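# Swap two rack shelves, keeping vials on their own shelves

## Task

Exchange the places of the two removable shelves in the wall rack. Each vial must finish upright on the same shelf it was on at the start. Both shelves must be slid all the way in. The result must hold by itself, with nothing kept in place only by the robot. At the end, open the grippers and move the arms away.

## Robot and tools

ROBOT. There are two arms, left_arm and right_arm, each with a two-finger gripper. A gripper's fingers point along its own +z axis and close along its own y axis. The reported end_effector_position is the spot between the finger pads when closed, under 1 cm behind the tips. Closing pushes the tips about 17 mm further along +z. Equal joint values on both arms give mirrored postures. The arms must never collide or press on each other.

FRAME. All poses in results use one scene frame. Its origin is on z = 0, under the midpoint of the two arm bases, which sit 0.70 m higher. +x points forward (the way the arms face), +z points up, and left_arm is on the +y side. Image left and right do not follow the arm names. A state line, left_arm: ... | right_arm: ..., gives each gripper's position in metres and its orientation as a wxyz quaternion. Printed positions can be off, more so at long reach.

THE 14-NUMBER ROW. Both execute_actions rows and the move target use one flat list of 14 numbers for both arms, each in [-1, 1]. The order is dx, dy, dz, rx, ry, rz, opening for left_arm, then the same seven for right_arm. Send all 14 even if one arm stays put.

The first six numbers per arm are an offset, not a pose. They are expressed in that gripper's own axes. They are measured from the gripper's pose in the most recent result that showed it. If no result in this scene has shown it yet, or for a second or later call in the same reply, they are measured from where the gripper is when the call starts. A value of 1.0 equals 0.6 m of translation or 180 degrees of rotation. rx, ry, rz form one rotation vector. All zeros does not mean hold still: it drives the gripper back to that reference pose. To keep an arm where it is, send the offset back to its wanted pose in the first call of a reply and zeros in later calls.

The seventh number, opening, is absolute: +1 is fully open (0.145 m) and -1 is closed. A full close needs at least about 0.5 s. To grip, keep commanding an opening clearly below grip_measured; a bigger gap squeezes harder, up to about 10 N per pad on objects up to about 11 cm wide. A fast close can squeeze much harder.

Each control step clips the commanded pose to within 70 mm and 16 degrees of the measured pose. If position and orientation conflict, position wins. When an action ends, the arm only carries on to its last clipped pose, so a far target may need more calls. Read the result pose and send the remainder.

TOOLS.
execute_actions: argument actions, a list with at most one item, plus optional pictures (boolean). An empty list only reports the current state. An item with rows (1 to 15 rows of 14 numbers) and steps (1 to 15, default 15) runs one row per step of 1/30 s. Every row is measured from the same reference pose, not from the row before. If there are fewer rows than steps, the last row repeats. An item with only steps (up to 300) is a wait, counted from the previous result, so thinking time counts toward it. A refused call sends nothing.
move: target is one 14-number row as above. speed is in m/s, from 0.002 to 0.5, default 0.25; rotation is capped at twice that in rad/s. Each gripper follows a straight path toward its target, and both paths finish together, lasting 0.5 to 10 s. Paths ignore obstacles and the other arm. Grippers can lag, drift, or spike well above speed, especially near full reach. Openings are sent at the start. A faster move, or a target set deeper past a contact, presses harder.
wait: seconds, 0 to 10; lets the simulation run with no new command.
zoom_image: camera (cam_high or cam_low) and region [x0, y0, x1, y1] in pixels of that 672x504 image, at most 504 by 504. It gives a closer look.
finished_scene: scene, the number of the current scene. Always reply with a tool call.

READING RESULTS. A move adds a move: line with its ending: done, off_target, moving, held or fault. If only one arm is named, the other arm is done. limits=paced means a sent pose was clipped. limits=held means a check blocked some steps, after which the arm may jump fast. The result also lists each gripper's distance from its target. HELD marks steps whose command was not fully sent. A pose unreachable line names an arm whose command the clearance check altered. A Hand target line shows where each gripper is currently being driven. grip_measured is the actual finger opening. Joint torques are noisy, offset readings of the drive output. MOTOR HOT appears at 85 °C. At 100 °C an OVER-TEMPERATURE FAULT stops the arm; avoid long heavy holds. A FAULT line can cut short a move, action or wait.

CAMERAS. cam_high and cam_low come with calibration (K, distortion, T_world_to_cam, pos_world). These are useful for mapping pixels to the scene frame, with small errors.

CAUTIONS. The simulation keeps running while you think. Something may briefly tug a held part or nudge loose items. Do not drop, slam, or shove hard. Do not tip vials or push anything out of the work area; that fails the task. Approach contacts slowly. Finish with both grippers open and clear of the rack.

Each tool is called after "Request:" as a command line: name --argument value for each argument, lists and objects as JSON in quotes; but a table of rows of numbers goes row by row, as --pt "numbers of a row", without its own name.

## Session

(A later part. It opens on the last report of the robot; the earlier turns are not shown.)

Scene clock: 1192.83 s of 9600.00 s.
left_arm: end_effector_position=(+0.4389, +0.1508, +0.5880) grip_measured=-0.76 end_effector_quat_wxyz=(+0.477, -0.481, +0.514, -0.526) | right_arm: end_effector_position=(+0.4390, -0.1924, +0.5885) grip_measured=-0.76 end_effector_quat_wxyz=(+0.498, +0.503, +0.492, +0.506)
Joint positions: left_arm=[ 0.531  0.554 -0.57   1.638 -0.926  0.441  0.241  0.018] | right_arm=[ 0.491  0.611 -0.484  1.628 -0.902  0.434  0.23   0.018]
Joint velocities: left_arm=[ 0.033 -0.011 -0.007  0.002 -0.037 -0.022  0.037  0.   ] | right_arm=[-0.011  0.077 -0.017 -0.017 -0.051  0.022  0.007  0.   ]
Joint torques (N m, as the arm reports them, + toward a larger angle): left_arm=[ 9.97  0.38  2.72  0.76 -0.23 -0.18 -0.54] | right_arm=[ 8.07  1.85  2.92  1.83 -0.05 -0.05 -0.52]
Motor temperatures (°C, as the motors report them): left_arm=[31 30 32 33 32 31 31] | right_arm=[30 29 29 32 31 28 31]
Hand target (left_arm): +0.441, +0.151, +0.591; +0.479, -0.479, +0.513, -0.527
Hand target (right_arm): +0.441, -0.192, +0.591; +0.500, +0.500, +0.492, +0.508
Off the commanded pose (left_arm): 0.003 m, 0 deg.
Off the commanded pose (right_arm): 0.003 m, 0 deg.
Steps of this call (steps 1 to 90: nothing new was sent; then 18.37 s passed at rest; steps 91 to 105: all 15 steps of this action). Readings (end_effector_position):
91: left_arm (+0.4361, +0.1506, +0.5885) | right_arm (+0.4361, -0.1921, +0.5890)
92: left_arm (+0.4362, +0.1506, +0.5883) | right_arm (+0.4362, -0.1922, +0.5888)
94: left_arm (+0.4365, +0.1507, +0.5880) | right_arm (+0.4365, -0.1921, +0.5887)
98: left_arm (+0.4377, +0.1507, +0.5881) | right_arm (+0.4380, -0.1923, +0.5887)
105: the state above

Against the wall. Release and retreat.

Request:
execute_actions --actions '[{"rows": [[0,-0.003,0.0025,0.001,0,0,-1,0,0.003,0.0025,-0.001,0,0,-1],[0,-0.002,0.002,0,0,0,-0.9,0,0.002,0.002,0,0,0,-0.9],[0,-0.001,0.001,0,0,0,-0.83,0,0.001,0.001,0,0,0,-0.83],[0,0,0.0005,-0.001,0,0,-0.78,0,0,0.0005,0.001,0,0,-0.78],[0,0,0,-0.001,0,0,-0.75,0,0,0,0.001,0,0,-0.75],[0,0,0,-0.001,0,0,-0.72,0,0,0,0.001,0,0,-0.72],[0,0,0,-0.001,0,0,-0.68,0,0,0,0.001,0,0,-0.68],[0,0,0,-0.001,0,0,-0.63,0,0,0,0.001,0,0,-0.63],[0,0,0,-0.001,0,0,-0.58,0,0,0,0.001,0,0,-0.58],[0,0,0,-0.001,0,0,-0.53,0,0,0,0.001,0,0,-0.53],[0,0,0,-0.001,0,0,-0.48,0,0,0,0.001,0,0,-0.48],[0,-0.002,0,-0.001,0,0,-0.45,0,0.002,0,0.001,0,0,-0.45]], "steps": 14}]' --pictures false

Request:
move --target '[0.008,-0.003,-0.125,0,0,0,-0.45, 0,0.003,-0.125,0,0,0,-0.45]' --speed 0.1

Request:
move --target '[0,0.22,-0.15,0,0,0,-0.45, 0,-0.22,-0.15,0,0,0,-0.45]' --speed 0.2

Request:
zoom_image --camera "cam_low" --region '[320, 280, 500, 420]'

Request:
zoom_image --camera "cam_high" --region '[120, 150, 340, 430]'

Scene clock: 1212.63 s of 9600.00 s.
left_arm: end_effector_position=(+0.4388, +0.1506, +0.5874) grip_measured=-0.45 end_effector_quat_wxyz=(+0.476, -0.482, +0.515, -0.525) | right_arm: end_effector_position=(+0.4390, -0.1923, +0.5882) grip_measured=-0.45 end_effector_quat_wxyz=(+0.498, +0.504, +0.493, +0.506)
Joint positions: left_arm=[ 0.531  0.554 -0.57   1.639 -0.926  0.441  0.245  0.042] | right_arm=[ 0.491  0.611 -0.484  1.628 -0.902  0.434  0.233  0.042]
Joint velocities: left_arm=[-0.077 -0.033 -0.007 -0.027 -0.095  0.066  0.125  0.   ] | right_arm=[-0.055 -0.077  0.002 -0.007  0.007  0.007  0.007 -0.   ]
Joint torques (N m, as the arm reports them, + toward a larger angle): left_arm=[ 8.12  1.23  2.98  3.42 -0.17 -0.01 -0.38] | right_arm=[ 6.54  2.83  3.3   4.58 -0.02  0.2  -0.3 ]
Motor temperatures (°C, as the motors report them): left_arm=[32 30 32 33 32 31 31] | right_arm=[30 29 29 32 31 28 30]
Hand target (left_arm): +0.439, +0.151, +0.589; +0.476, -0.482, +0.515, -0.525
Hand target (right_arm): +0.439, -0.192, +0.590; +0.497, +0.504, +0.493, +0.505
Off the commanded pose (left_arm): 0.002 m, 0 deg.
Off the commanded pose (right_arm): 0.001 m, 0 deg.
Steps of this call (steps 1 to 90: nothing new was sent; then 16.33 s passed at rest; steps 91 to 104: all 14 steps of this action). Readings (end_effector_position):
91: left_arm (+0.4389, +0.1508, +0.5880) | right_arm (+0.4390, -0.1924, +0.5885)
92: left_arm (+0.4389, +0.1507, +0.5881) | right_arm (+0.4390, -0.1924, +0.5885)
94: left_arm (+0.4388, +0.1507, +0.5880) | right_arm (+0.4389, -0.1923, +0.5885)
98: left_arm (+0.4388, +0.1506, +0.5880) | right_arm (+0.4389, -0.1923, +0.5885)
104: the state above

Scene clock: 1213.87 s of 9600.00 s.
left_arm: end_effector_position=(+0.3630, +0.1510, +0.5851) grip_measured=-0.45 end_effector_quat_wxyz=(+0.472, -0.484, +0.519, -0.524) | right_arm: end_effector_position=(+0.3638, -0.1905, +0.5873) grip_measured=-0.45 end_effector_quat_wxyz=(+0.496, +0.504, +0.497, +0.503)
Joint positions: left_arm=[ 0.243  0.729 -0.524  2.033 -0.932  0.603  0.263  0.042] | right_arm=[ 0.162  0.776 -0.388  2.022 -0.894  0.584  0.241  0.042]
Joint velocities: left_arm=[ 0.033  0.011  0.007 -0.002 -0.037  0.022  0.066  0.   ] | right_arm=[-0.011  0.033  0.007 -0.007 -0.022 -0.022 -0.037  0.   ]
Joint torques (N m, as the arm reports them, + toward a larger angle): left_arm=[ 5.63  1.89  3.51  2.78 -0.33  0.01 -0.55] | right_arm=[ 3.69  3.11  3.99  3.95 -0.12  0.25 -0.5 ]
Motor temperatures (°C, as the motors report them): left_arm=[32 30 32 33 32 31 31] | right_arm=[30 29 29 32 31 28 30]
Hand target (left_arm): +0.363, +0.153, +0.588; +0.475, -0.483, +0.515, -0.524
Hand target (right_arm): +0.364, -0.192, +0.589; +0.499, +0.504, +0.493, +0.504
Off the commanded pose (left_arm): 0.004 m, 1 deg.
Off the commanded pose (right_arm): 0.003 m, 1 deg.
move: off_target (left_arm)

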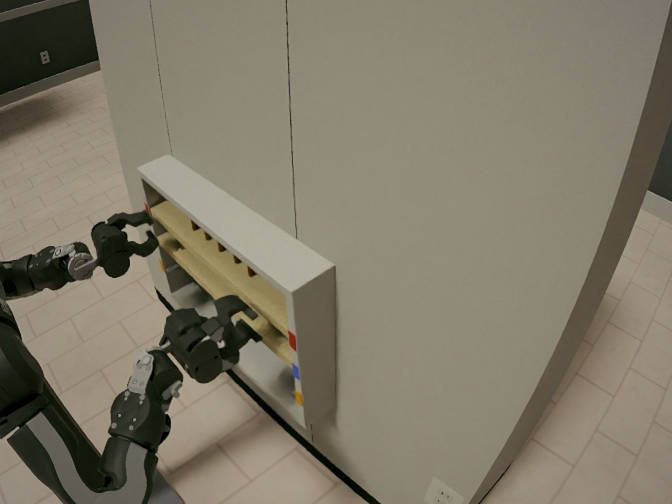

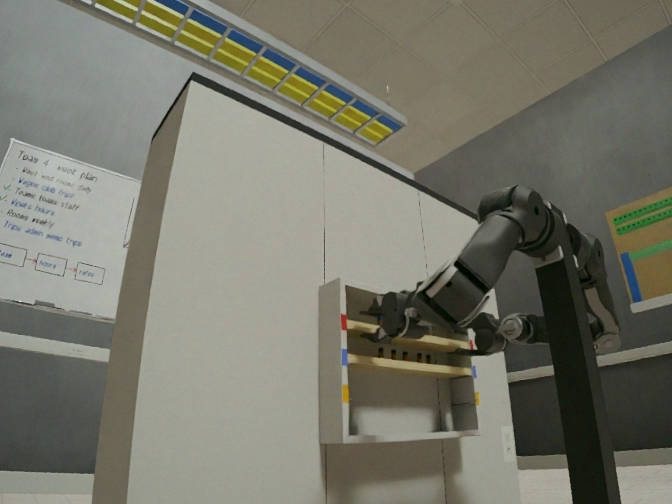

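Scene clock: 1215.07 s of 9600.00 s.
left_arm: end_effector_position=(+0.2752, +0.1610, +0.4514) grip_measured=-0.45 end_effector_quat_wxyz=(+0.475, -0.488, +0.518, -0.518) | right_arm: end_effector_position=(+0.2749, -0.1925, +0.4533) grip_measured=-0.45 end_effector_quat_wxyz=(+0.497, +0.511, +0.494, +0.498)
Joint positions: left_arm=[-0.323  0.63  -0.503  1.808 -0.995  0.471 -0.4    0.042] | right_arm=[-0.393  0.608 -0.366  1.807 -0.981  0.44  -0.4    0.042]
Joint velocities: left_arm=[-0.011  0.011 -0.012  0.017 -0.081  0.066  0.007  0.   ] | right_arm=[-0.033 -0.011  0.012  0.007 -0.081 -0.022  0.037  0.   ]
Joint torques (N m, as the arm reports them, + toward a larger angle): left_arm=[ 2.1   1.46  1.84  3.54 -0.24 -0.14 -0.72] | right_arm=[ 0.65  2.56  1.92  4.77 -0.07  0.05 -0.61]
Motor temperatures (°C, as the motors report them): left_arm=[32 30 32 33 32 31 31] | right_arm=[30 29 29 32 31 28 30]
Hand target (left_arm): +0.275, +0.160, +0.453; +0.476, -0.485, +0.517, -0.521
Hand target (right_arm): +0.275, -0.192, +0.455; +0.498, +0.508, +0.493, +0.501
Off the commanded pose (left_arm): 0.006 m, 1 deg.
Off the commanded pose (right_arm): 0.005 m, 1 deg.
move: off_target (left_arm, right_arm)

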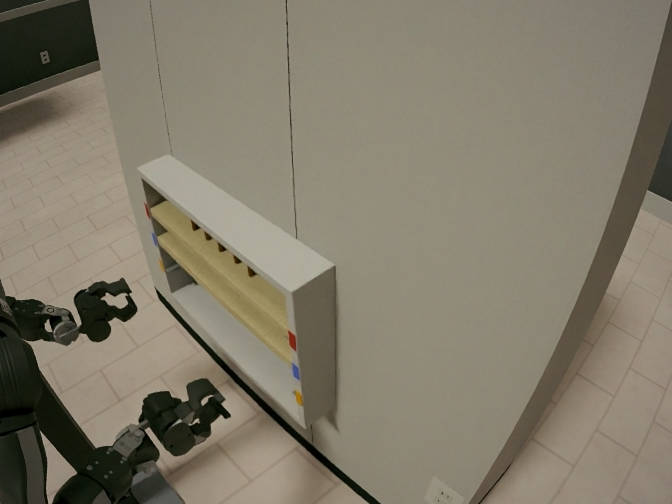

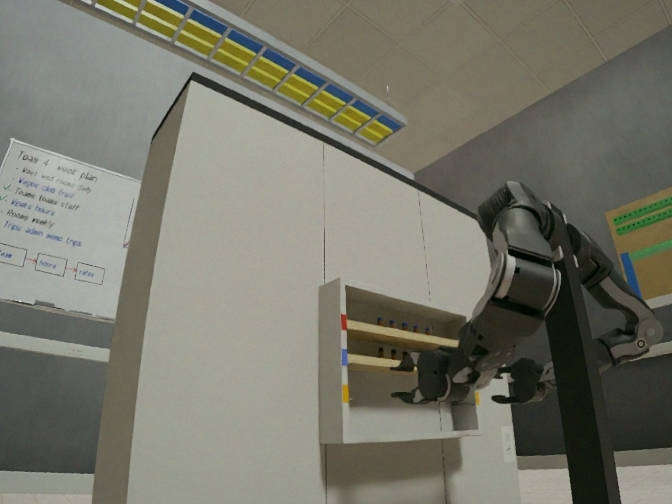

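Region (320, 280, 500, 420) of cam_low's 672x504 image, scaled by 2.800, with more detail than that image has.

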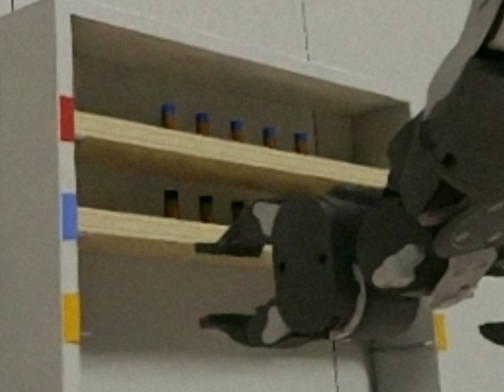

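Region (120, 150, 340, 430) of cam_high's 672x504 image, scaled by 1.800, with more detail than that image has; it fills the left 396 columns of this view, and the rest is white.

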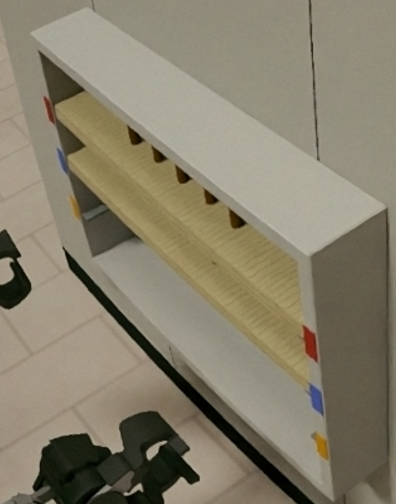

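Request:
execute_actions --actions '[]'

Scene clock: 1246.03 s of 9600.00 s.
left_arm: end_effector_position=(+0.2752, +0.1610, +0.4515) grip_measured=-0.45 end_effector_quat_wxyz=(+0.475, -0.487, +0.518, -0.518) | right_arm: end_effector_position=(+0.2749, -0.1925, +0.4533) grip_measured=-0.45 end_effector_quat_wxyz=(+0.497, +0.511, +0.494, +0.498)
Joint positions: left_arm=[-0.323  0.63  -0.503  1.808 -0.995  0.471 -0.4    0.042] | right_arm=[-0.393  0.608 -0.366  1.807 -0.981  0.44  -0.4    0.042]
Joint velocities: left_arm=[ 0.077 -0.077  0.007  0.002  0.022  0.037  0.007  0.   ] | right_arm=[ 0.055 -0.077  0.002 -0.012  0.007 -0.007 -0.007  0.   ]
Joint torques (N m, as the arm reports them, + toward a larger angle): left_arm=[ 2.1   1.46  1.73  3.55 -0.24 -0.15 -0.73] | right_arm=[ 0.66  2.54  1.93  4.78 -0.08  0.04 -0.6 ]
Motor temperatures (°C, as the motors report them): left_arm=[31 30 31 33 32 31 31] | right_arm=[30 29 29 32 31 28 30]
Hand target (left_arm): +0.275, +0.160, +0.453; +0.476, -0.485, +0.517, -0.521
Hand target (right_arm): +0.275, -0.192, +0.455; +0.498, +0.508, +0.493, +0.501
Off the commanded pose (left_arm): 0.006 m, 1 deg.
Off the commanded pose (right_arm): 0.005 m, 1 deg.
Steps of this call (steps 1 to 90: nothing new was sent; then 27.97 s passed at rest). Readings (end_effector_position):
1: left_arm (+0.2752, +0.1610, +0.4514) | right_arm (+0.2749, -0.1925, +0.4533)
2: left_arm (+0.2752, +0.1610, +0.4514) | right_arm (+0.2749, -0.1925, +0.4533)
4: left_arm (+0.2752, +0.1610, +0.4515) | right_arm (+0.2749, -0.1925, +0.4533)
8: left_arm (+0.2752, +0.1610, +0.4515) | right_arm (+0.2749, -0.1925, +0.4533)
90: the state above

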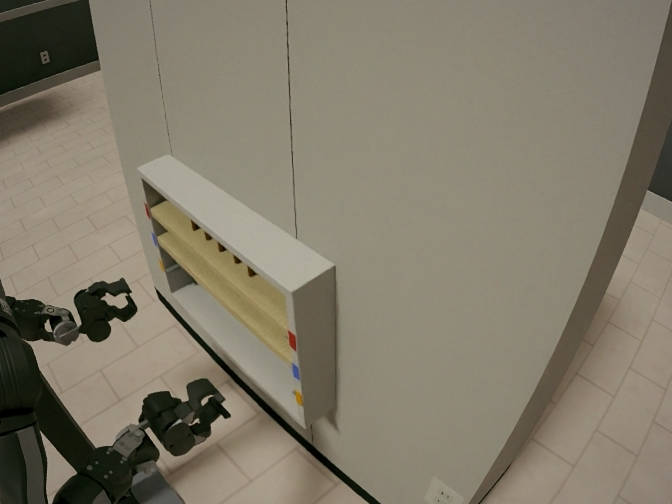

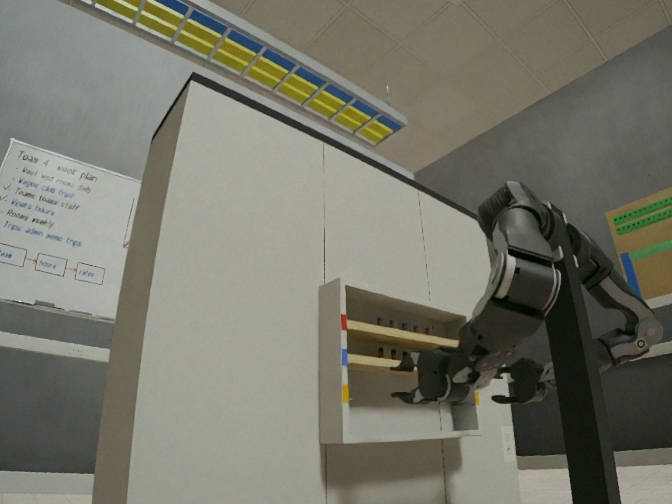

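Request:
zoom_image --camera "cam_high" --region '[130, 150, 340, 430]'

Request:
zoom_image --camera "cam_low" --region '[320, 290, 490, 410]'

Region (130, 150, 340, 430) of cam_high's 672x504 image, scaled by 1.800, with more detail than that image has; it fills the left 378 columns of this view, and the rest is white.

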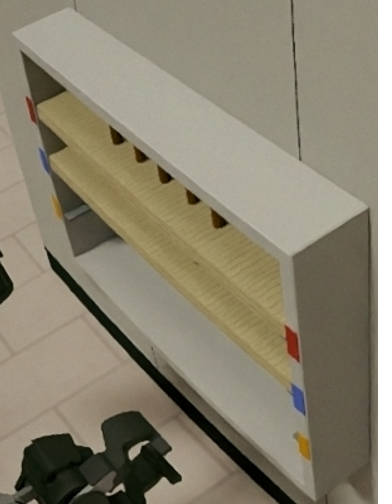

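Region (320, 290, 490, 410) of cam_low's 672x504 image, scaled by 2.965, with more detail than that image has; it fills the top 356 rows of this view, and the rest is white.

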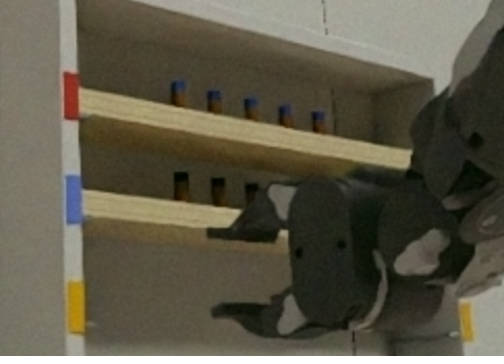

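Request:
finished_scene --scene 1

The scene is finished: the task was done.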